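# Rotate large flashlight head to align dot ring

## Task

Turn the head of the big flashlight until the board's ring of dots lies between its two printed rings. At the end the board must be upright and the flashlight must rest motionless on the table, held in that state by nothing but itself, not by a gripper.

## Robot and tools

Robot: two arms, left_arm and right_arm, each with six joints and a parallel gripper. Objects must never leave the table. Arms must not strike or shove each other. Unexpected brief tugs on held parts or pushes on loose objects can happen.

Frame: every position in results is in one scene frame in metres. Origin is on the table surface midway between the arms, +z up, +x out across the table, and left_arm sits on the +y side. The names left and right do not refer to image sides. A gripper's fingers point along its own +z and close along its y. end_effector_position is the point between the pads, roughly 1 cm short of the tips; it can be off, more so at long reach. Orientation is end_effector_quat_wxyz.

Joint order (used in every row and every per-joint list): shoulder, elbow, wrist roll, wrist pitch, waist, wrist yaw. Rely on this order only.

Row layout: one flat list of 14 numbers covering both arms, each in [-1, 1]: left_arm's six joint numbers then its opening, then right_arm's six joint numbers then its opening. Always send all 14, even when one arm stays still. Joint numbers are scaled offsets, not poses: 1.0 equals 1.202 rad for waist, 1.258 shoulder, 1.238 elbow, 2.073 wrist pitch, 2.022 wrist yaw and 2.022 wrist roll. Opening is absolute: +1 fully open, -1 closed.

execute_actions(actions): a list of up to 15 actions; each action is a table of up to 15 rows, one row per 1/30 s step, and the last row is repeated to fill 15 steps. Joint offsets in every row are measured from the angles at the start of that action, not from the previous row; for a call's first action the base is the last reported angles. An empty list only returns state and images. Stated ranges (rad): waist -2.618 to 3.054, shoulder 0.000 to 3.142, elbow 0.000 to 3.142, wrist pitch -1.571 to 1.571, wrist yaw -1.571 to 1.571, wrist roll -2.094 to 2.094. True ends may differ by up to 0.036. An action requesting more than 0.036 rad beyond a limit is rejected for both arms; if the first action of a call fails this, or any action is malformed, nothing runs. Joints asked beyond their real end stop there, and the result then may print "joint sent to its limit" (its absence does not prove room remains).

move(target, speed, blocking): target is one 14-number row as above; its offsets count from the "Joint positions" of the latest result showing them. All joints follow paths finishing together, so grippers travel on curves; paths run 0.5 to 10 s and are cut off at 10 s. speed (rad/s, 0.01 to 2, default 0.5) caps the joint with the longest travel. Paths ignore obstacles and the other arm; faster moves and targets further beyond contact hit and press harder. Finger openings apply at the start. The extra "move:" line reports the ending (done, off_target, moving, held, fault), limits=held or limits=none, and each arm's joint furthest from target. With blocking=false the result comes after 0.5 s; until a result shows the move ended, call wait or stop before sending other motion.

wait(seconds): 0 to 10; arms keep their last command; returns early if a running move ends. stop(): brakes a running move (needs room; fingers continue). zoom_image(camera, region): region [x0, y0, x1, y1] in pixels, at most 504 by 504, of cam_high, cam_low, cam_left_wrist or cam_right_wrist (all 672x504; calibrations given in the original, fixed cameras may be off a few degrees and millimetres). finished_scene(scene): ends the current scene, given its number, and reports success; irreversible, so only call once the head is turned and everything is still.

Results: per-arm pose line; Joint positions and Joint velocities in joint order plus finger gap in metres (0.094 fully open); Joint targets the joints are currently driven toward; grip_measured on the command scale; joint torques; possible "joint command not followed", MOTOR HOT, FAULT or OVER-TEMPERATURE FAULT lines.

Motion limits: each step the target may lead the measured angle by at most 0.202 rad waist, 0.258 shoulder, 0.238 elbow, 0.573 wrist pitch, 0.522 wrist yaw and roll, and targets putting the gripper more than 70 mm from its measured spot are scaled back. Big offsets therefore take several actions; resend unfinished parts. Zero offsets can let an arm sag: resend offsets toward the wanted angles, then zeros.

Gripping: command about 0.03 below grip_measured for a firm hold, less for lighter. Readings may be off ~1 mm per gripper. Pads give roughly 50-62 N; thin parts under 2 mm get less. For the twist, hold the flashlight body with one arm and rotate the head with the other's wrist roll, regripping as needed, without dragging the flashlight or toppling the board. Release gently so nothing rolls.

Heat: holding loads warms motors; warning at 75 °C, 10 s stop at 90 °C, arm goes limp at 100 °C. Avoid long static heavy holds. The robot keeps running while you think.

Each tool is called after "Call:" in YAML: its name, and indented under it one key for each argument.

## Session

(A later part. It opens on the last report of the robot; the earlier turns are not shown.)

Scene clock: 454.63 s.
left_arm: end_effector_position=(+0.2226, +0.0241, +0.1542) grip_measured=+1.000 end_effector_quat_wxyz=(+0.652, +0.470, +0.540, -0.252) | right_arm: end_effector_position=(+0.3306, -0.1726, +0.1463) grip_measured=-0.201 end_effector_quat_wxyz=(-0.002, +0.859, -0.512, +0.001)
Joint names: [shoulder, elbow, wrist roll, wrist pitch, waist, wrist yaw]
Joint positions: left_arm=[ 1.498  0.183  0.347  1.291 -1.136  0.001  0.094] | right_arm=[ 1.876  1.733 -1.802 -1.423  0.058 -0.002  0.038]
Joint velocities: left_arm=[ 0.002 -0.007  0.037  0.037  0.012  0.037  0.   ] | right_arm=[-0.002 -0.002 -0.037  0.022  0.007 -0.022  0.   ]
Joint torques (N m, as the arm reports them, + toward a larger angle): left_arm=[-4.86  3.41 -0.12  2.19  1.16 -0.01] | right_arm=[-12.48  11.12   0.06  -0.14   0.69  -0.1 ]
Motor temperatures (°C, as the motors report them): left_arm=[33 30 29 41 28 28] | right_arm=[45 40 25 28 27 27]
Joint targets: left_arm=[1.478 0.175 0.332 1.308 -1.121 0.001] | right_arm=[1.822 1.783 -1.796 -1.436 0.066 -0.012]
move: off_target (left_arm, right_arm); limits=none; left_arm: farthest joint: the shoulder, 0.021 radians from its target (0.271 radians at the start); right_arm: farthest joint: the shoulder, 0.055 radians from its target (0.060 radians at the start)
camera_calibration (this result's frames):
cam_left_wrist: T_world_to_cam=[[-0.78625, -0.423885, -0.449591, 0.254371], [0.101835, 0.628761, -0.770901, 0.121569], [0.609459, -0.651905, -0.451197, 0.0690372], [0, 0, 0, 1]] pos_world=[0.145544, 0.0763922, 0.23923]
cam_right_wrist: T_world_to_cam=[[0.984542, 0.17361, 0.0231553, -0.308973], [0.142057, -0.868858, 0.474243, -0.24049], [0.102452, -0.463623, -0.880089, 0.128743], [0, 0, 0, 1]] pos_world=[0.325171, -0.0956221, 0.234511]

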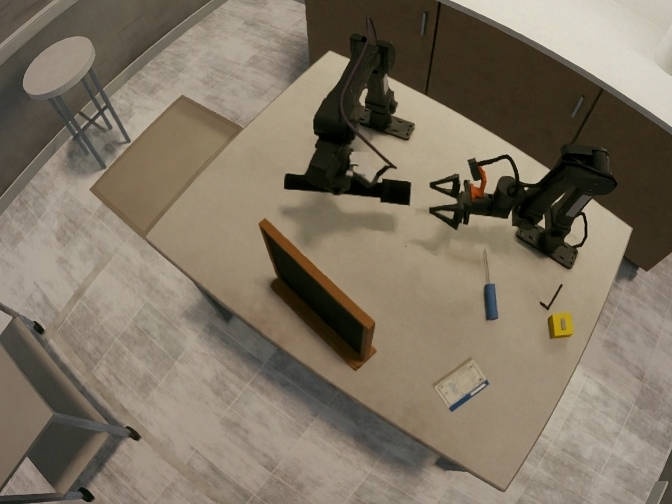

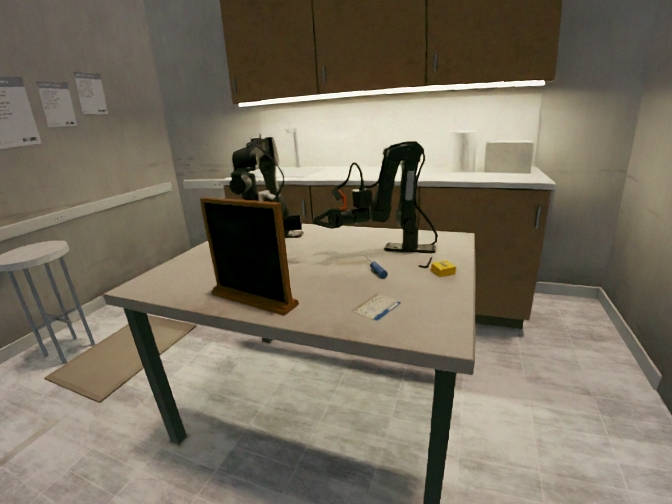

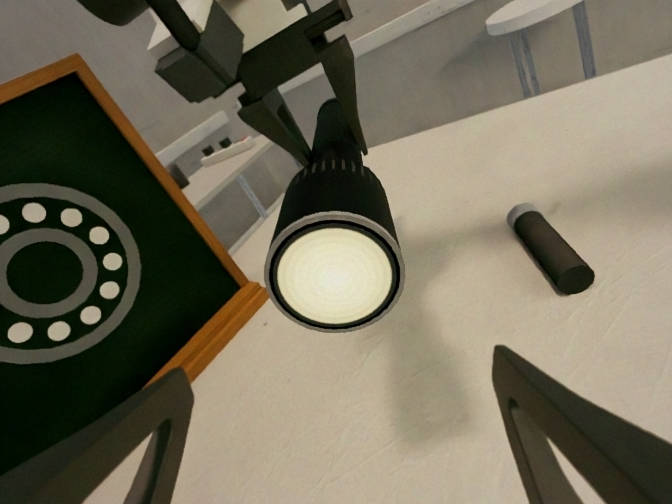

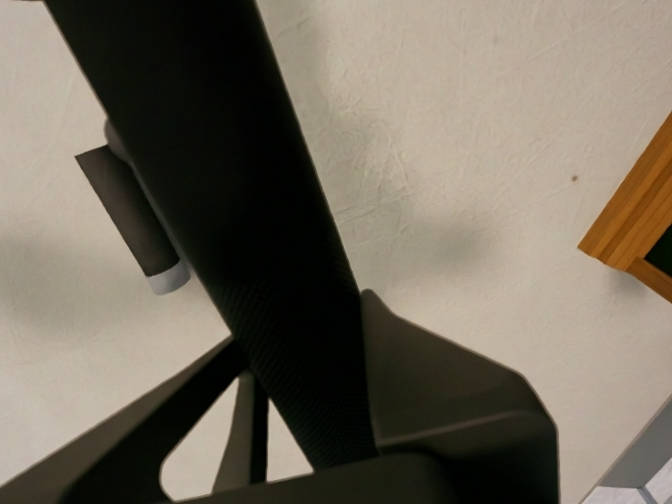

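Call:
move:
  target: [-0.016,-0.007,-0.006,0.008,0.72,0,1, -0.044,0.041,0.482,-0.004,0.006,-0.004,-0.27]
  speed: 1.0

Call:
move:
  target: [-0.016,-0.007,-0.006,0.008,0.01,0,1, -0.044,0.041,1.0,-0.004,0.606,-0.002,-0.27]
  speed: 1.2

Scene clock: 484.57 s.
left_arm: end_effector_position=(+0.4092, +0.2674, +0.1544) grip_measured=+1.000 end_effector_quat_wxyz=(+0.698, +0.203, +0.686, +0.041) | right_arm: end_effector_position=(+0.3308, -0.1731, +0.1453) grip_measured=-0.202 end_effector_quat_wxyz=(+0.000, -0.521, +0.853, -0.001)
Joint names: [shoulder, elbow, wrist roll, wrist pitch, waist, wrist yaw]
Joint positions: left_arm=[ 1.498  0.183  0.346  1.292 -0.281  0.     0.094] | right_arm=[ 1.879  1.733 -0.833 -1.423  0.058  0.001  0.038]
Joint velocities: left_arm=[ 0.007 -0.012 -0.051  0.007  0.012 -0.037 -0.001] | right_arm=[ 0.007  0.002  0.022 -0.051  0.007  0.037 -0.001]
Joint torques (N m, as the arm reports them, + toward a larger angle): left_arm=[-4.79  3.56 -0.09  2.14  0.66  0.01] | right_arm=[-12.83  11.15   0.05  -0.08   0.71  -0.08]
Motor temperatures (°C, as the motors report them): left_arm=[32 29 29 42 28 28] | right_arm=[46 40 25 28 27 27]
Joint targets: left_arm=[1.478 0.175 0.335 1.308 -0.271 0.001] | right_arm=[1.821 1.783 -0.827 -1.432 0.066 -0.010]
move: off_target (right_arm); limits=none; left_arm: farthest joint: the shoulder, 0.020 radians from its target (0.020 radians at the start); right_arm: farthest joint: the shoulder, 0.059 radians from its target (0.056 radians at the start)
camera_calibration (this result's frames):
cam_left_wrist: T_world_to_cam=[[-0.194564, -0.871954, -0.449268, 0.381961], [-0.407803, 0.488467, -0.771425, 0.195865], [0.892099, 0.0331214, -0.450624, -0.184913], [0, 0, 0, 1]] pos_world=[0.319151, 0.243503, 0.239372]
cam_right_wrist: T_world_to_cam=[[0.700853, -0.713002, 0.0208082, -0.368331], [-0.634157, -0.609465, 0.475813, 0.0609947], [-0.326574, -0.34667, -0.8793, 0.289666], [0, 0, 0, 1]] pos_world=[0.391424, -0.125028, 0.233346]

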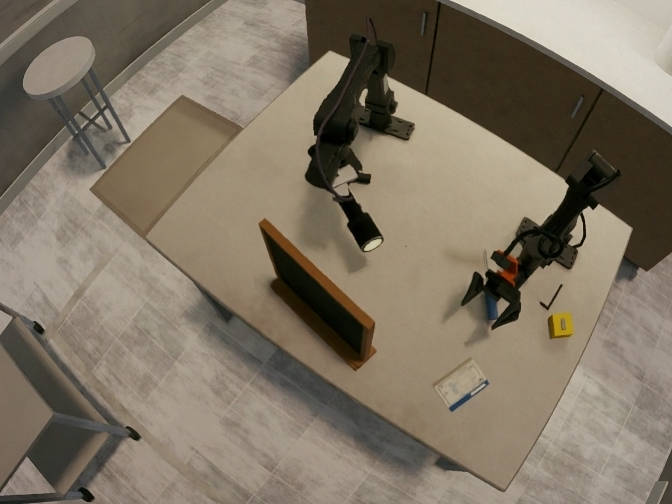

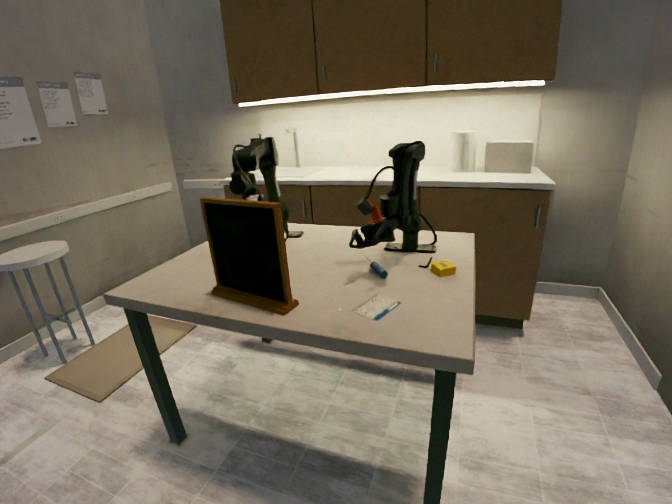

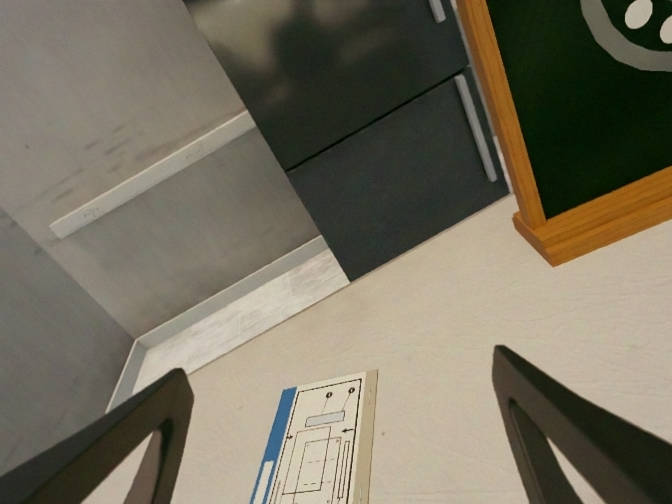

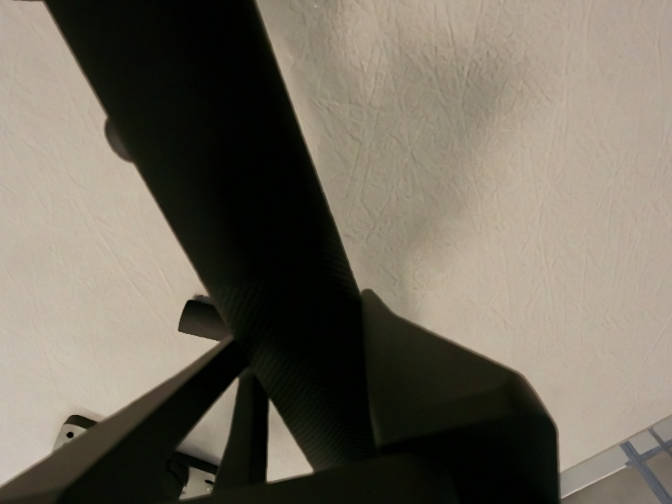

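Scene clock: 487.23 s.
left_arm: end_effector_position=(+0.4092, +0.2674, +0.1545) grip_measured=+1.000 end_effector_quat_wxyz=(+0.698, +0.203, +0.686, +0.041) | right_arm: end_effector_position=(+0.1800, +0.0292, +0.1417) grip_measured=-0.202 end_effector_quat_wxyz=(-0.009, +0.096, +0.995, -0.002)
Joint names: [shoulder, elbow, wrist roll, wrist pitch, waist, wrist yaw]
Joint positions: left_arm=[ 1.498  0.183  0.346  1.292 -0.281  0.     0.094] | right_arm=[ 1.883  1.723  1.183 -1.422  0.787 -0.015  0.038]
Joint velocities: left_arm=[ 0.007 -0.002 -0.022 -0.007 -0.007  0.007  0.001] | right_arm=[-0.027 -0.017 -0.022  0.007  0.002 -0.022 -0.   ]
Joint torques (N m, as the arm reports them, + toward a larger angle): left_arm=[-4.83  3.58 -0.09  2.15  0.87 -0.04] | right_arm=[-12.86  11.97   0.07  -0.1    0.06   0.16]
Motor temperatures (°C, as the motors report them): left_arm=[32 29 29 41 28 28] | right_arm=[46 40 25 28 27 27]
Joint targets: left_arm=[1.478 0.175 0.334 1.308 -0.269 0.000] | right_arm=[1.824 1.783 1.189 -1.431 0.787 -0.003]
move: off_target (right_arm); limits=none; left_arm: farthest joint: the shoulder, 0.020 radians from its target (0.020 radians at the start); right_arm: farthest joint: the elbow, 0.060 radians from its target (0.051 radians at the start)
camera_calibration (this result's frames):
cam_left_wrist: T_world_to_cam=[[-0.194397, -0.871993, -0.449265, 0.381945], [-0.407517, 0.4884, -0.771619, 0.19587], [0.892267, 0.0330824, -0.450295, -0.184981], [0, 0, 0, 1]] pos_world=[0.319122, 0.24351, 0.239435]
cam_right_wrist: T_world_to_cam=[[-0.48896, -0.871808, 0.0294865, 0.0991851], [-0.753531, 0.439169, 0.489204, 0.0793497], [-0.439442, 0.216982, -0.871671, 0.310244], [0, 0, 0, 1]] pos_world=[0.244624, -0.015695, 0.228688]

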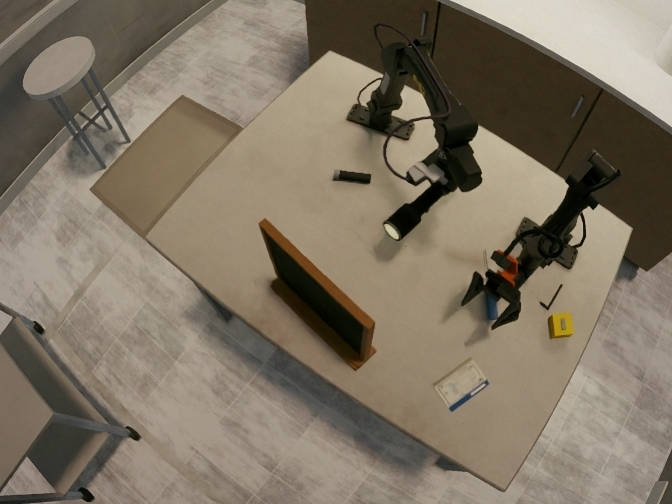

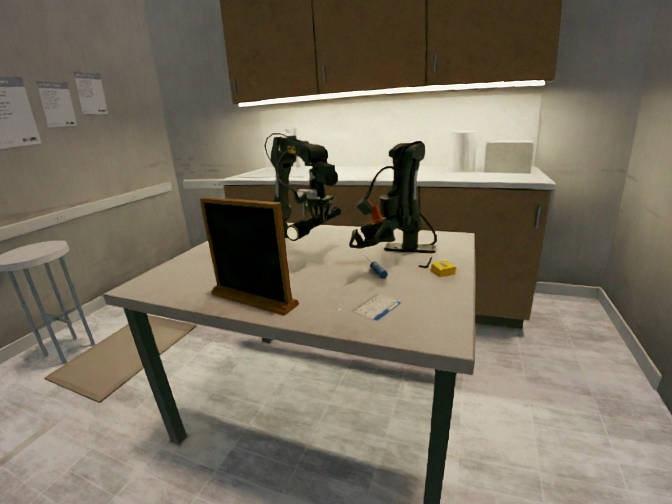

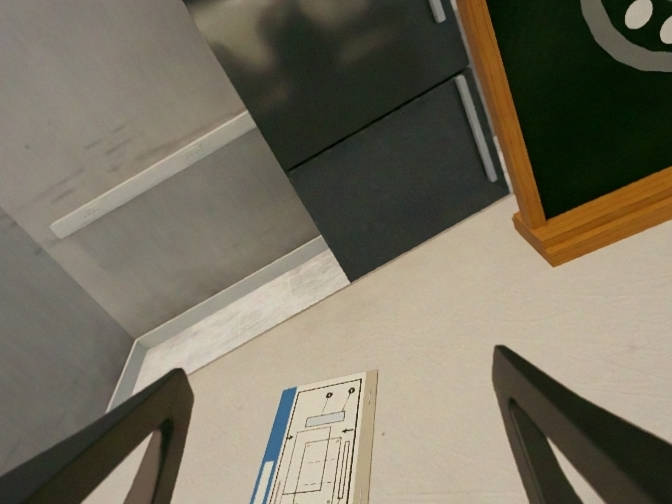

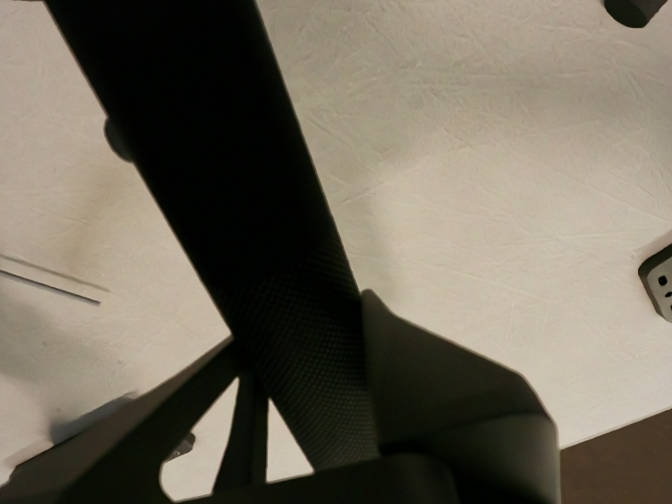

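Call:
execute_actions:
  actions: []

Scene clock: 501.37 s.
left_arm: end_effector_position=(+0.4092, +0.2674, +0.1545) grip_measured=+1.000 end_effector_quat_wxyz=(+0.698, +0.203, +0.686, +0.041) | right_arm: end_effector_position=(+0.1800, +0.0292, +0.1417) grip_measured=-0.202 end_effector_quat_wxyz=(-0.009, +0.096, +0.995, -0.002)
Joint names: [shoulder, elbow, wrist roll, wrist pitch, waist, wrist yaw]
Joint positions: left_arm=[ 1.498  0.183  0.346  1.292 -0.281  0.     0.094] | right_arm=[ 1.883  1.723  1.184 -1.422  0.787 -0.015  0.038]
Joint velocities: left_arm=[ 0.002 -0.007 -0.022 -0.051  0.007  0.066 -0.   ] | right_arm=[-0.002 -0.017  0.007 -0.051  0.017 -0.037 -0.001]
Joint torques (N m, as the arm reports them, + toward a larger angle): left_arm=[-4.87  3.59 -0.12  2.17  0.9   0.  ] | right_arm=[-12.91  11.98   0.06  -0.11   0.01   0.13]
Motor temperatures (°C, as the motors report them): left_arm=[32 29 29 42 28 28] | right_arm=[46 41 25 28 27 27]
Joint targets: left_arm=[1.478 0.175 0.334 1.308 -0.269 0.000] | right_arm=[1.824 1.783 1.189 -1.431 0.787 -0.003]
camera_calibration (this result's frames):
cam_left_wrist: T_world_to_cam=[[-0.194397, -0.871993, -0.449265, 0.381945], [-0.407517, 0.4884, -0.771619, 0.19587], [0.892267, 0.0330824, -0.450295, -0.184981], [0, 0, 0, 1]] pos_world=[0.319122, 0.24351, 0.239435]
cam_right_wrist: T_world_to_cam=[[-0.489292, -0.871621, 0.0294923, 0.0992387], [-0.753364, 0.43946, 0.489201, 0.0793116], [-0.439359, 0.217144, -0.871672, 0.310225], [0, 0, 0, 1]] pos_world=[0.244607, -0.015719, 0.228688]

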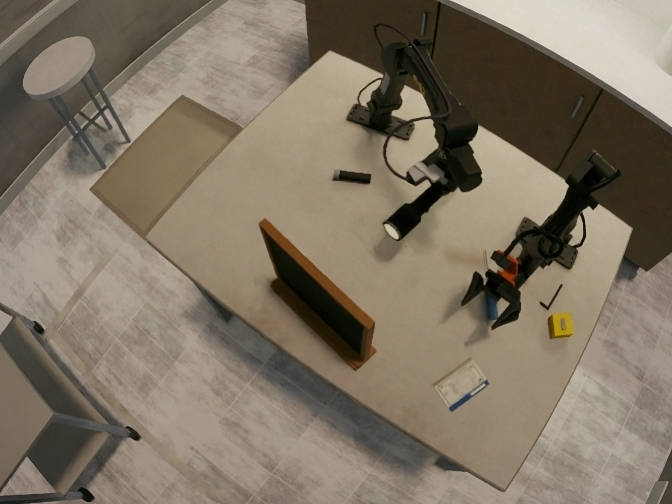

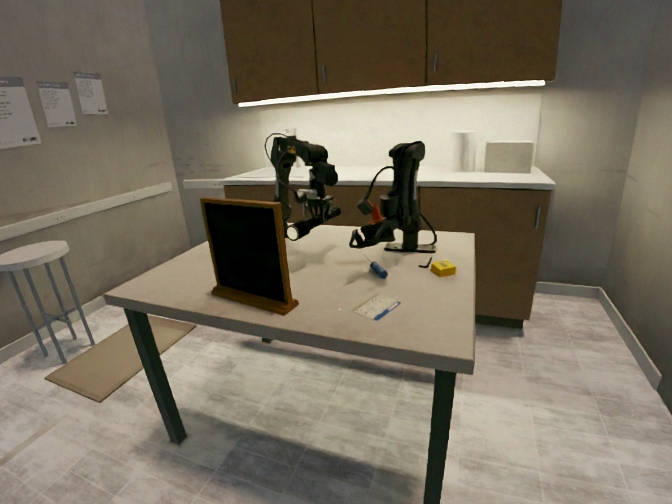

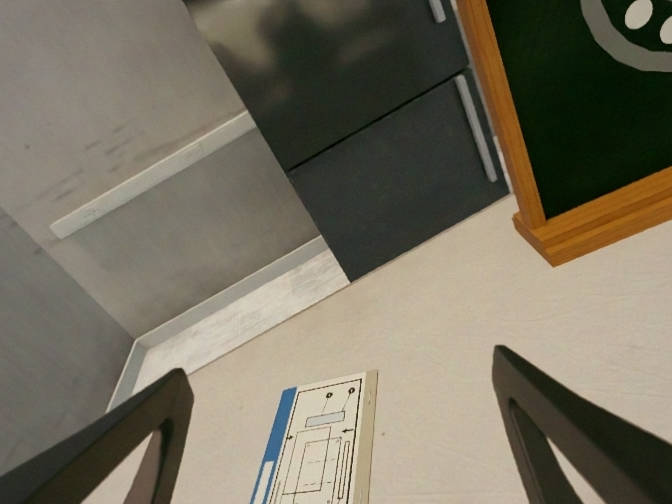

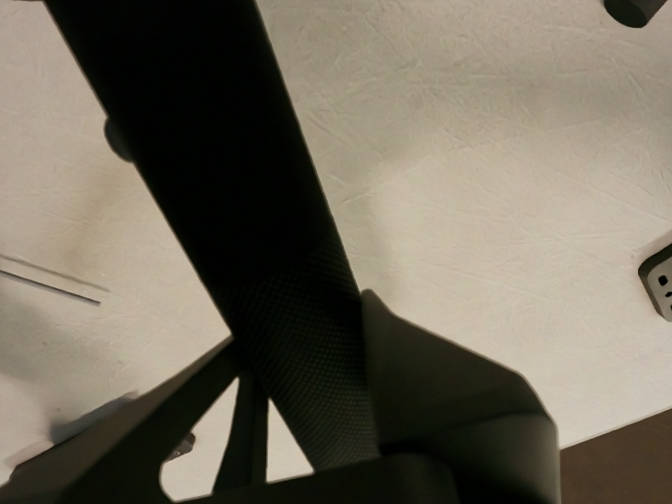

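Call:
move:
  target: [-0.016,-0.007,-0.006,0.008,0.01,0,1,-0.062,-0.318,0.003,0.208,0,0.005,-0.27]
  speed: 0.4

Scene clock: 508.13 s.
left_arm: end_effector_position=(+0.4092, +0.2674, +0.1547) grip_measured=+1.000 end_effector_quat_wxyz=(+0.698, +0.203, +0.685, +0.041) | right_arm: end_effector_position=(+0.1753, +0.0218, +0.0467) grip_measured=-0.202 end_effector_quat_wxyz=(-0.003, +0.096, +0.995, +0.011)
Joint names: [shoulder, elbow, wrist roll, wrist pitch, waist, wrist yaw]
Joint positions: left_arm=[ 1.498  0.183  0.346  1.293 -0.281  0.     0.094] | right_arm=[ 1.864  1.317  1.185 -1.007  0.787 -0.015  0.038]
Joint velocities: left_arm=[-0.002  0.002 -0.022 -0.095  0.007 -0.051  0.   ] | right_arm=[ 0.007 -0.007  0.022  0.051 -0.007 -0.051 -0.   ]
Joint torques (N m, as the arm reports them, + toward a larger angle): left_arm=[-4.82  3.41 -0.1   2.13  0.87 -0.02] | right_arm=[-12.57   7.57   0.07   0.21   0.05   0.14]
Motor temperatures (°C, as the motors report them): left_arm=[32 29 29 41 28 28] | right_arm=[47 41 25 28 27 27]
Joint targets: left_arm=[1.478 0.175 0.334 1.309 -0.269 0.000] | right_arm=[1.805 1.330 1.190 -0.991 0.787 -0.004]
move: off_target (right_arm); limits=none; left_arm: farthest joint: the shoulder, 0.020 radians from its target (0.020 radians at the start); right_arm: farthest joint: the shoulder, 0.059 radians from its target (0.078 radians at the start)
camera_calibration (this result's frames):
cam_left_wrist: T_world_to_cam=[[-0.194063, -0.87207, -0.449258, 0.381913], [-0.406943, 0.488266, -0.772006, 0.19588], [0.892601, 0.0330045, -0.449638, -0.185117], [0, 0, 0, 1]] pos_world=[0.319063, 0.243524, 0.239562]
cam_right_wrist: T_world_to_cam=[[-0.490527, -0.871424, 0.00172686, 0.0948083], [-0.760301, 0.428942, 0.487802, 0.126931], [-0.425823, 0.237967, -0.872953, 0.224099], [0, 0, 0, 1]] pos_world=[0.238438, -0.0251559, 0.133547]

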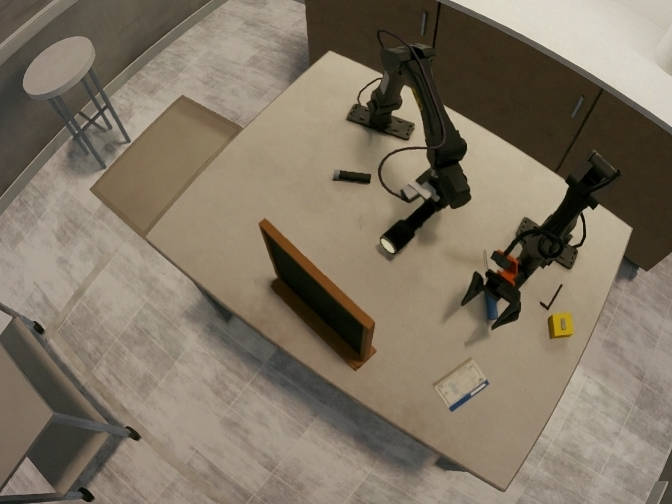

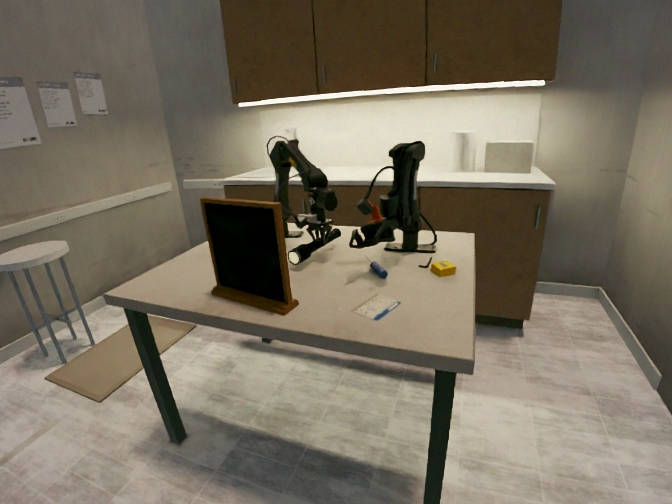

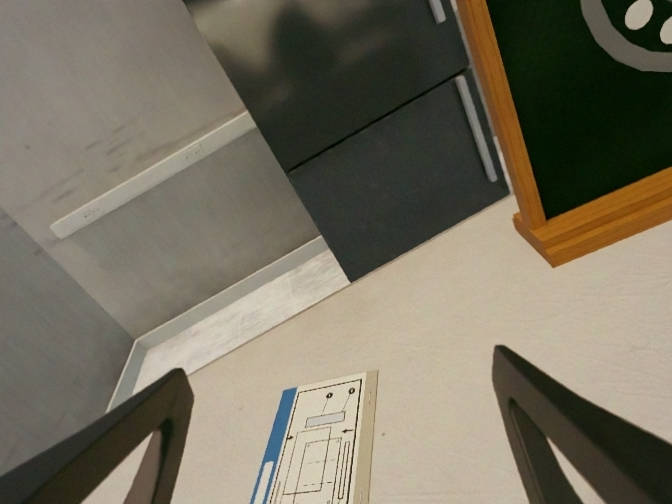

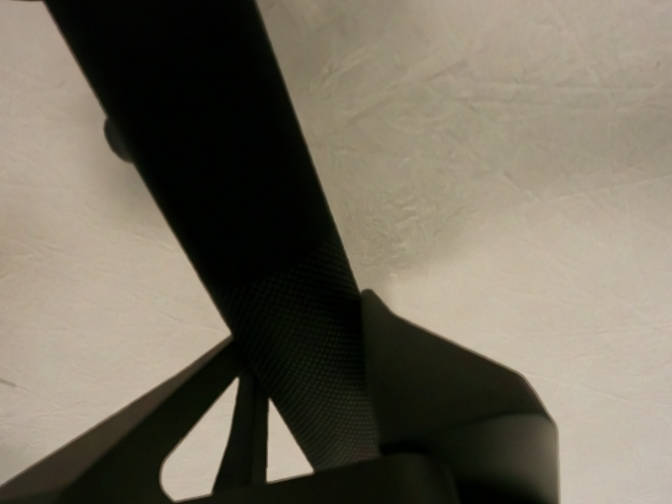

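Call:
zoom_image:
  camera: "cam_low"
  region: [260, 200, 380, 290]

Call:
move:
  target: [-0.016,-0.007,-0.006,0.008,0.01,0,1,-0.047,-0.048,0.003,0.038,0,0.005,-0.27]
  speed: 0.1

Call:
zoom_image:
  camera: "cam_low"
  region: [260, 200, 380, 290]

Region (260, 200, 380, 290) of cam_low's 672x504 image, scaled by 4.200, with more detail than that image has; it fills the top 378 rows of this view, and the rest is white.

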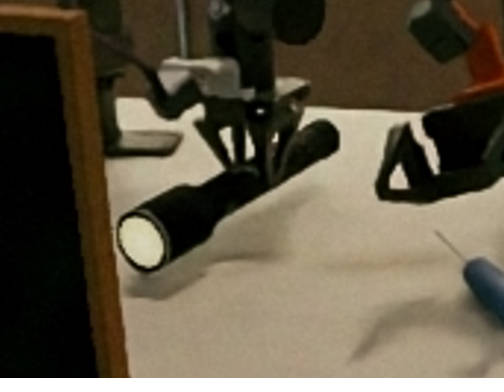

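Scene clock: 517.10 s.
left_arm: end_effector_position=(+0.4092, +0.2674, +0.1548) grip_measured=+1.000 end_effector_quat_wxyz=(+0.698, +0.203, +0.685, +0.041) | right_arm: end_effector_position=(+0.1718, +0.0166, +0.0319) grip_measured=-0.202 end_effector_quat_wxyz=(-0.003, +0.097, +0.995, +0.011)
Joint names: [shoulder, elbow, wrist roll, wrist pitch, waist, wrist yaw]
Joint positions: left_arm=[ 1.498  0.183  0.346  1.294 -0.281  0.     0.094] | right_arm=[ 1.861  1.25   1.186 -0.943  0.787 -0.015  0.038]
Joint velocities: left_arm=[-0.007 -0.012 -0.022 -0.066 -0.007 -0.007 -0.   ] | right_arm=[ 0.007 -0.027 -0.022 -0.066 -0.022 -0.051 -0.001]
Joint torques (N m, as the arm reports them, + toward a larger angle): left_arm=[-4.8   3.58 -0.09  2.15  0.88 -0.02] | right_arm=[-12.15   7.15   0.07   0.21   0.09   0.14]
Motor temperatures (°C, as the motors report them): left_arm=[32 29 29 41 28 28] | right_arm=[47 40 25 28 27 27]
Joint targets: left_arm=[1.478 0.175 0.334 1.310 -0.269 0.000] | right_arm=[1.805 1.258 1.191 -0.928 0.787 -0.005]
move: off_target (right_arm); limits=none; left_arm: farthest joint: the shoulder, 0.020 radians from its target (0.020 radians at the start); right_arm: farthest joint: the shoulder, 0.056 radians from its target (0.059 radians at the start)
camera_calibration (this result's frames):
cam_left_wrist: T_world_to_cam=[[-0.193896, -0.872109, -0.449255, 0.381897], [-0.406656, 0.4882, -0.772199, 0.195884], [0.892768, 0.0329656, -0.449309, -0.185185], [0, 0, 0, 1]] pos_world=[0.319034, 0.24353, 0.239626]
cam_right_wrist: T_world_to_cam=[[-0.491185, -0.871053, 0.00171225, 0.0886885], [-0.759813, 0.429417, 0.488146, 0.13362], [-0.425936, 0.238469, -0.87276, 0.210964], [0, 0, 0, 1]] pos_world=[0.234946, -0.0304345, 0.118743]

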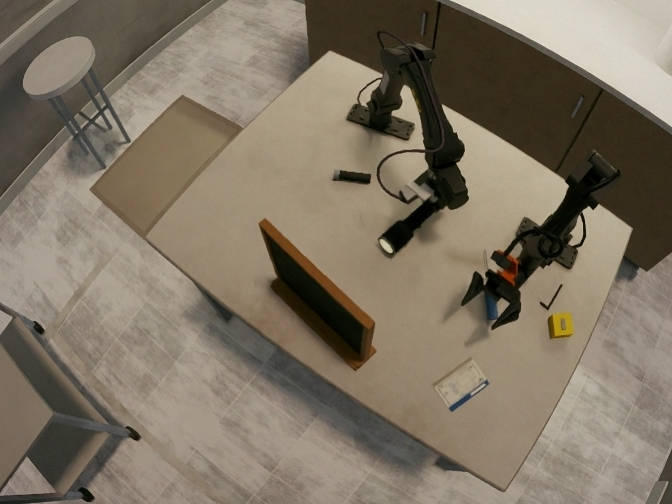

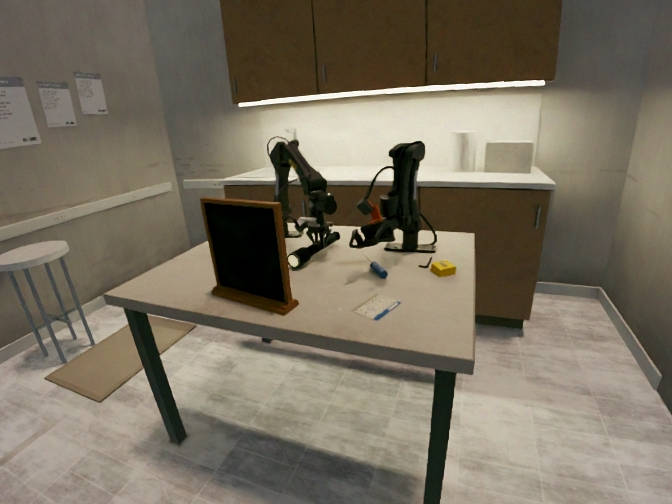

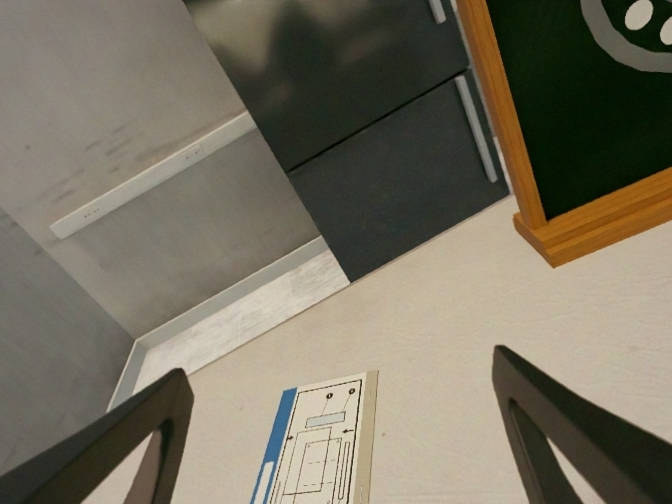

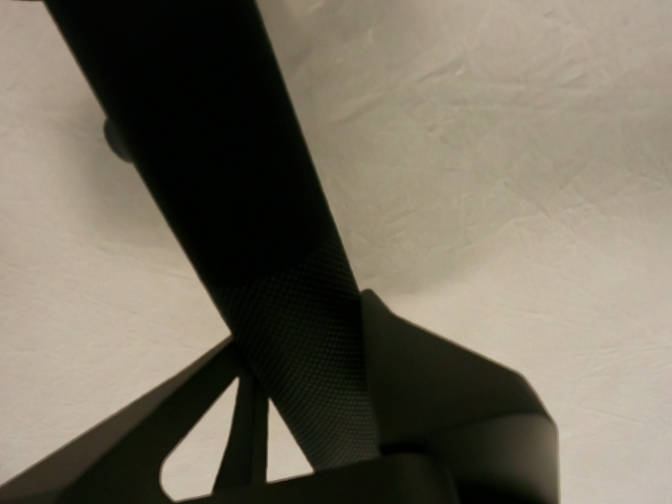

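Region (260, 200, 380, 290) of cam_low's 672x504 image, scaled by 4.200, with more detail than that image has; it fills the top 378 rows of this view, and the rest is white.

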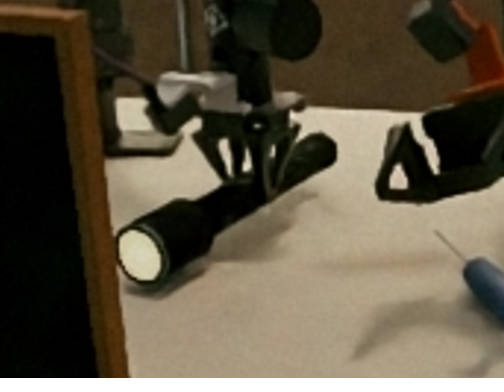

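Call:
move:
  target: [-0.016,-0.007,-0.006,0.008,0.01,0,1,-0.035,-0.012,0.003,0.018,0,0.005,-0.25]
  speed: 0.05

Call:
zoom_image:
  camera: "cam_low"
  region: [260, 200, 380, 290]

Scene clock: 522.60 s.
left_arm: end_effector_position=(+0.4092, +0.2674, +0.1549) grip_measured=+1.000 end_effector_quat_wxyz=(+0.698, +0.203, +0.685, +0.041) | right_arm: end_effector_position=(+0.1710, +0.0141, +0.0244) grip_measured=-0.202 end_effector_quat_wxyz=(-0.003, +0.098, +0.995, +0.006)
Joint names: [shoulder, elbow, wrist roll, wrist pitch, waist, wrist yaw]
Joint positions: left_arm=[ 1.498  0.183  0.346  1.294 -0.281  0.     0.094] | right_arm=[ 1.87   1.23   1.189 -0.923  0.787 -0.011  0.038]
Joint velocities: left_arm=[-0.022 -0.002 -0.022 -0.037  0.012  0.037  0.001] | right_arm=[-0.032 -0.002 -0.051 -0.007  0.017 -0.066  0.   ]
Joint torques (N m, as the arm reports them, + toward a larger angle): left_arm=[-4.86  3.46 -0.1   2.15  0.96  0.  ] | right_arm=[-12.04   6.79   0.06   0.24   0.01   0.07]
Motor temperatures (°C, as the motors report them): left_arm=[32 29 29 41 28 28] | right_arm=[47 39 25 28 27 27]
Joint targets: left_arm=[1.478 0.175 0.334 1.310 -0.269 0.000] | right_arm=[1.816 1.235 1.192 -0.906 0.787 -0.005]
move: off_target (right_arm); limits=none; left_arm: farthest joint: the shoulder, 0.020 radians from its target (0.020 radians at the start); right_arm: farthest joint: the shoulder, 0.053 radians from its target (0.044 radians at the start)
camera_calibration (this result's frames):
cam_left_wrist: T_world_to_cam=[[-0.193729, -0.872148, -0.449251, 0.381882], [-0.406369, 0.488133, -0.772393, 0.195889], [0.892935, 0.0329267, -0.44898, -0.185253], [0, 0, 0, 1]] pos_world=[0.319004, 0.243537, 0.239689]
cam_right_wrist: T_world_to_cam=[[-0.494212, -0.869279, 0.0103948, 0.0864201], [-0.75775, 0.436603, 0.484967, 0.137421], [-0.42611, 0.2318, -0.874471, 0.204853], [0, 0, 0, 1]] pos_world=[0.23413, -0.03236, 0.111595]

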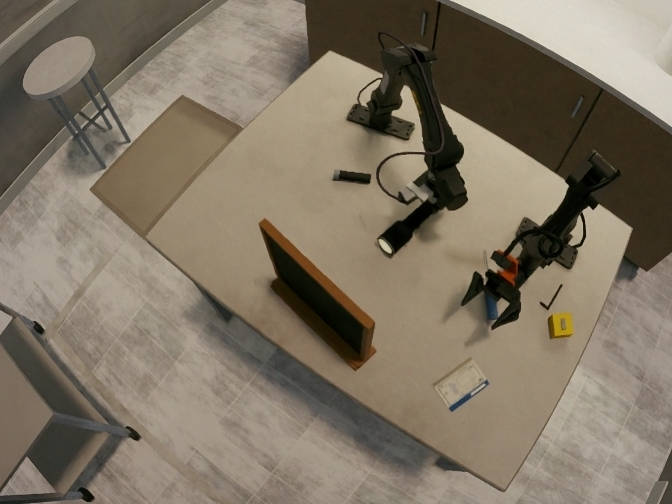

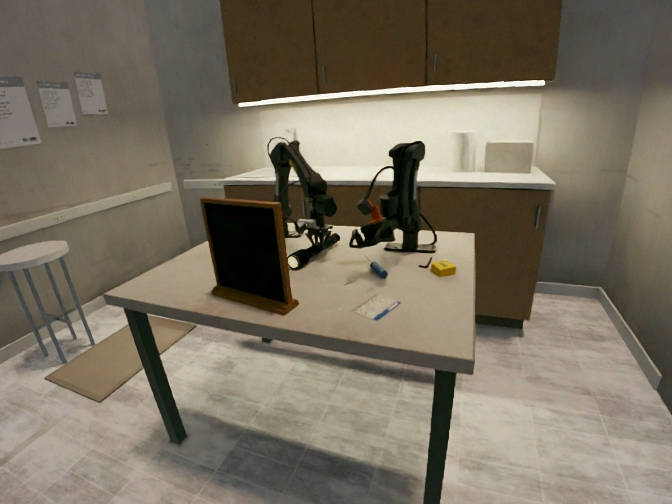

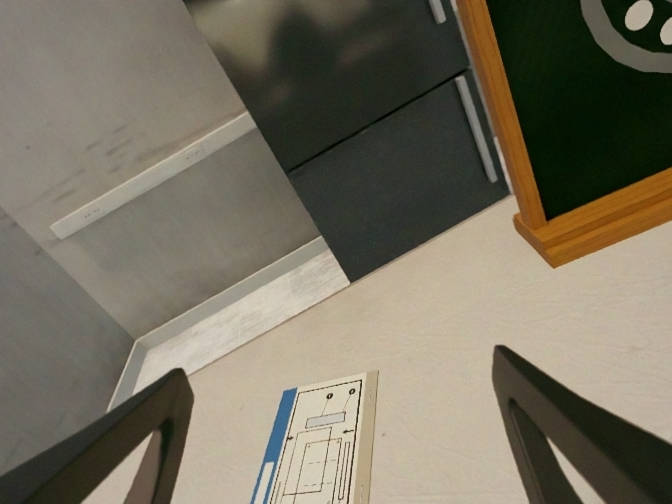

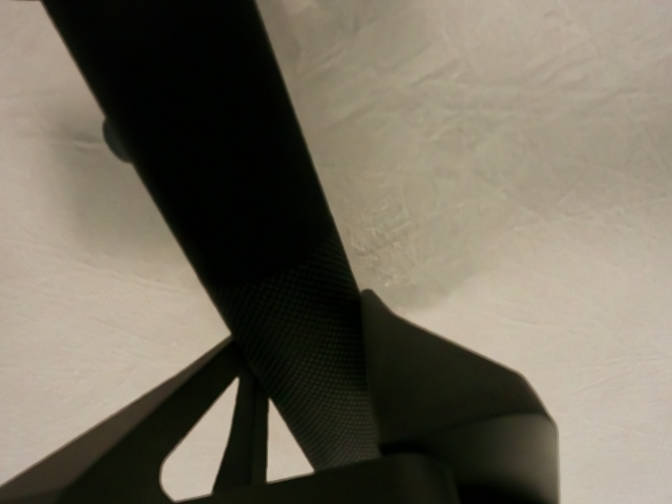

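Region (260, 200, 380, 290) of cam_low's 672x504 image, scaled by 4.200, with more detail than that image has; it fills the top 378 rows of this view, and the rest is white.

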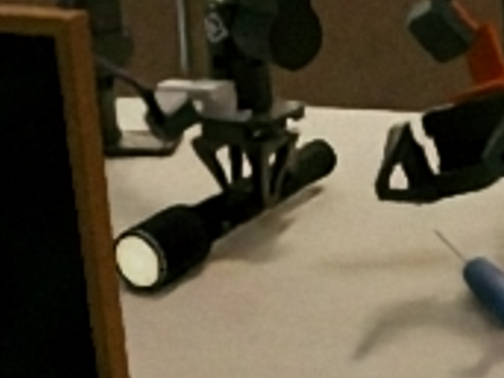

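Call:
execute_actions:
  actions:
    - [[-0.016,-0.007,-0.006,0.008,0.01,0,1,-0.042,0.004,0.002,0.008,0,0.003,-0.24],[-0.016,-0.007,-0.006,0.008,0.01,0,1,-0.041,0.004,0.002,0.008,0,0.003,-0.235],[-0.016,-0.007,-0.006,0.008,0.01,0,1,-0.040,0.003,0.002,0.008,0,0.003,-0.23],[-0.016,-0.007,-0.006,0.008,0.01,0,1,-0.039,0.003,0.002,0.008,0,0.003,-0.225],[-0.016,-0.007,-0.006,0.008,0.01,0,1,-0.038,0.002,0.002,0.008,0,0.003,-0.22],[-0.016,-0.007,-0.006,0.008,0.01,0,1,-0.037,0.002,0.002,0.008,0,0.003,-0.216],[-0.016,-0.007,-0.006,0.008,0.01,0,1,-0.036,0.001,0.002,0.008,0,0.003,-0.212],[-0.016,-0.007,-0.006,0.008,0.01,0,1,-0.035,0.001,0.002,0.008,0,0.003,-0.209],[-0.016,-0.007,-0.006,0.008,0.01,0,1,-0.034,0,0.002,0.008,0,0.003,-0.206],[-0.016,-0.007,-0.006,0.008,0.01,0,1,-0.034,0,0.002,0.008,0,0.003,-0.203],[-0.016,-0.007,-0.006,0.008,0.01,0,1,-0.034,0,0.002,0.008,0,0.003,-0.200],[-0.016,-0.007,-0.006,0.008,0.01,0,1,-0.034,0,0.002,0.008,0,0.003,-0.196],[-0.016,-0.007,-0.006,0.008,0.01,0,1,-0.034,0,0.002,0.008,0,0.003,-0.19],[-0.016,-0.007,-0.006,0.008,0.01,0,1,-0.034,0,0.002,0.008,0,0.003,-0.18],[-0.016,-0.007,-0.006,0.008,0.01,0,1,-0.034,0,0.002,0.008,0,0.003,-0.16]]

Scene clock: 534.33 s.
left_arm: end_effector_position=(+0.4092, +0.2674, +0.1551) grip_measured=+1.000 end_effector_quat_wxyz=(+0.699, +0.203, +0.685, +0.041) | right_arm: end_effector_position=(+0.1710, +0.0141, +0.0244) grip_measured=-0.168 end_effector_quat_wxyz=(-0.003, +0.099, +0.995, +0.006)
Joint names: [shoulder, elbow, wrist roll, wrist pitch, waist, wrist yaw]
Joint positions: left_arm=[ 1.498  0.183  0.346  1.295 -0.281  0.     0.094] | right_arm=[ 1.87   1.23   1.19  -0.923  0.787 -0.011  0.039]
Joint velocities: left_arm=[-0.002  0.002  0.007 -0.051 -0.012  0.007 -0.001] | right_arm=[ 0.007  0.012 -0.007  0.007  0.002 -0.022  0.012]
Joint torques (N m, as the arm reports them, + toward a larger angle): left_arm=[-4.79  3.49 -0.11  2.14  0.77  0.  ] | right_arm=[-11.21   6.34   0.06   0.26  -0.03   0.09]
Motor temperatures (°C, as the motors report them): left_arm=[32 29 29 41 28 28] | right_arm=[46 38 25 28 27 27]
Joint targets: left_arm=[1.478 0.175 0.334 1.311 -0.269 0.000] | right_arm=[1.827 1.230 1.193 -0.906 0.787 -0.005]
camera_calibration (this result's frames):
cam_left_wrist: T_world_to_cam=[[-0.193396, -0.872226, -0.449244, 0.38185], [-0.405795, 0.487999, -0.772779, 0.195898], [0.893268, 0.0328491, -0.448322, -0.185389], [0, 0, 0, 1]] pos_world=[0.318945, 0.243551, 0.239816]
cam_right_wrist: T_world_to_cam=[[-0.494543, -0.869091, 0.0103987, 0.086474], [-0.757581, 0.436893, 0.48497, 0.137388], [-0.426026, 0.231961, -0.874469, 0.204836], [0, 0, 0, 1]] pos_world=[0.234113, -0.0323839, 0.111594]

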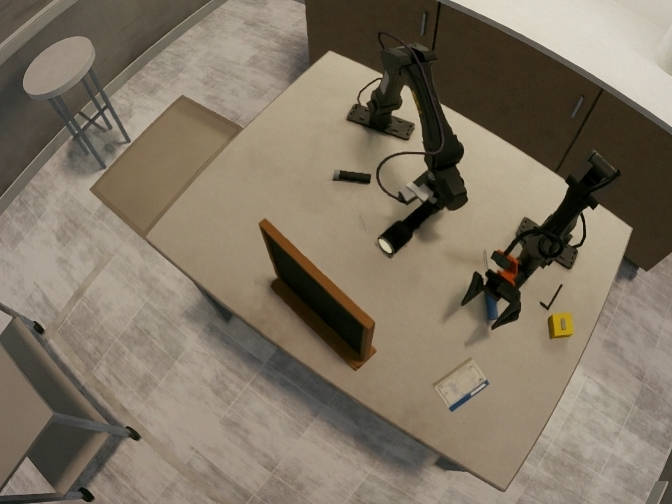

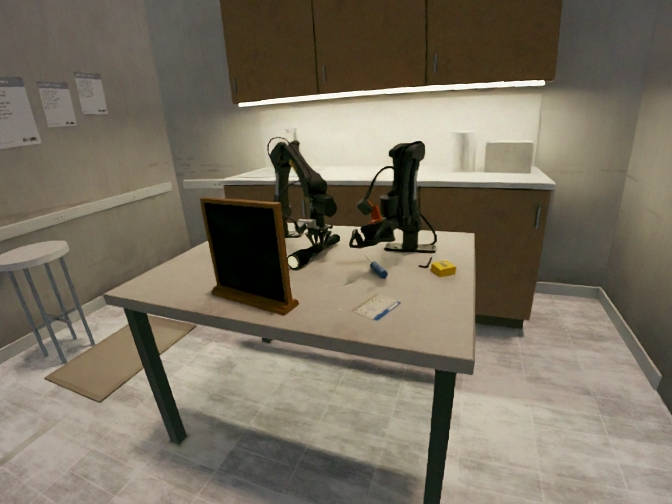

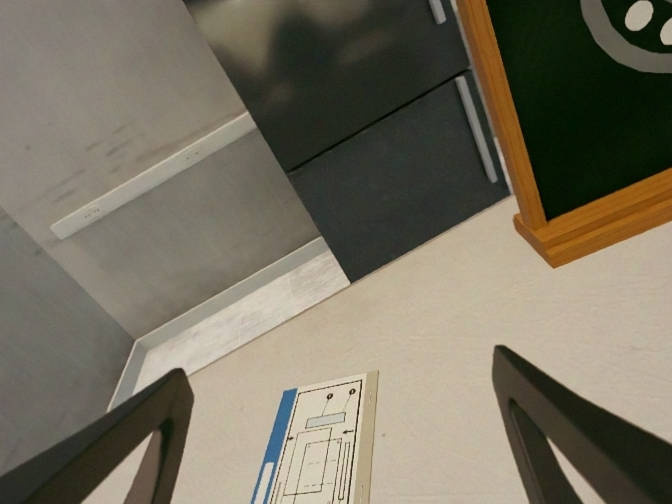

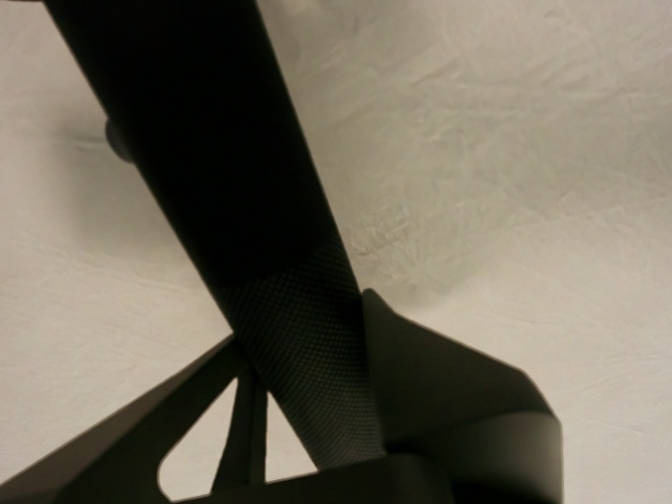

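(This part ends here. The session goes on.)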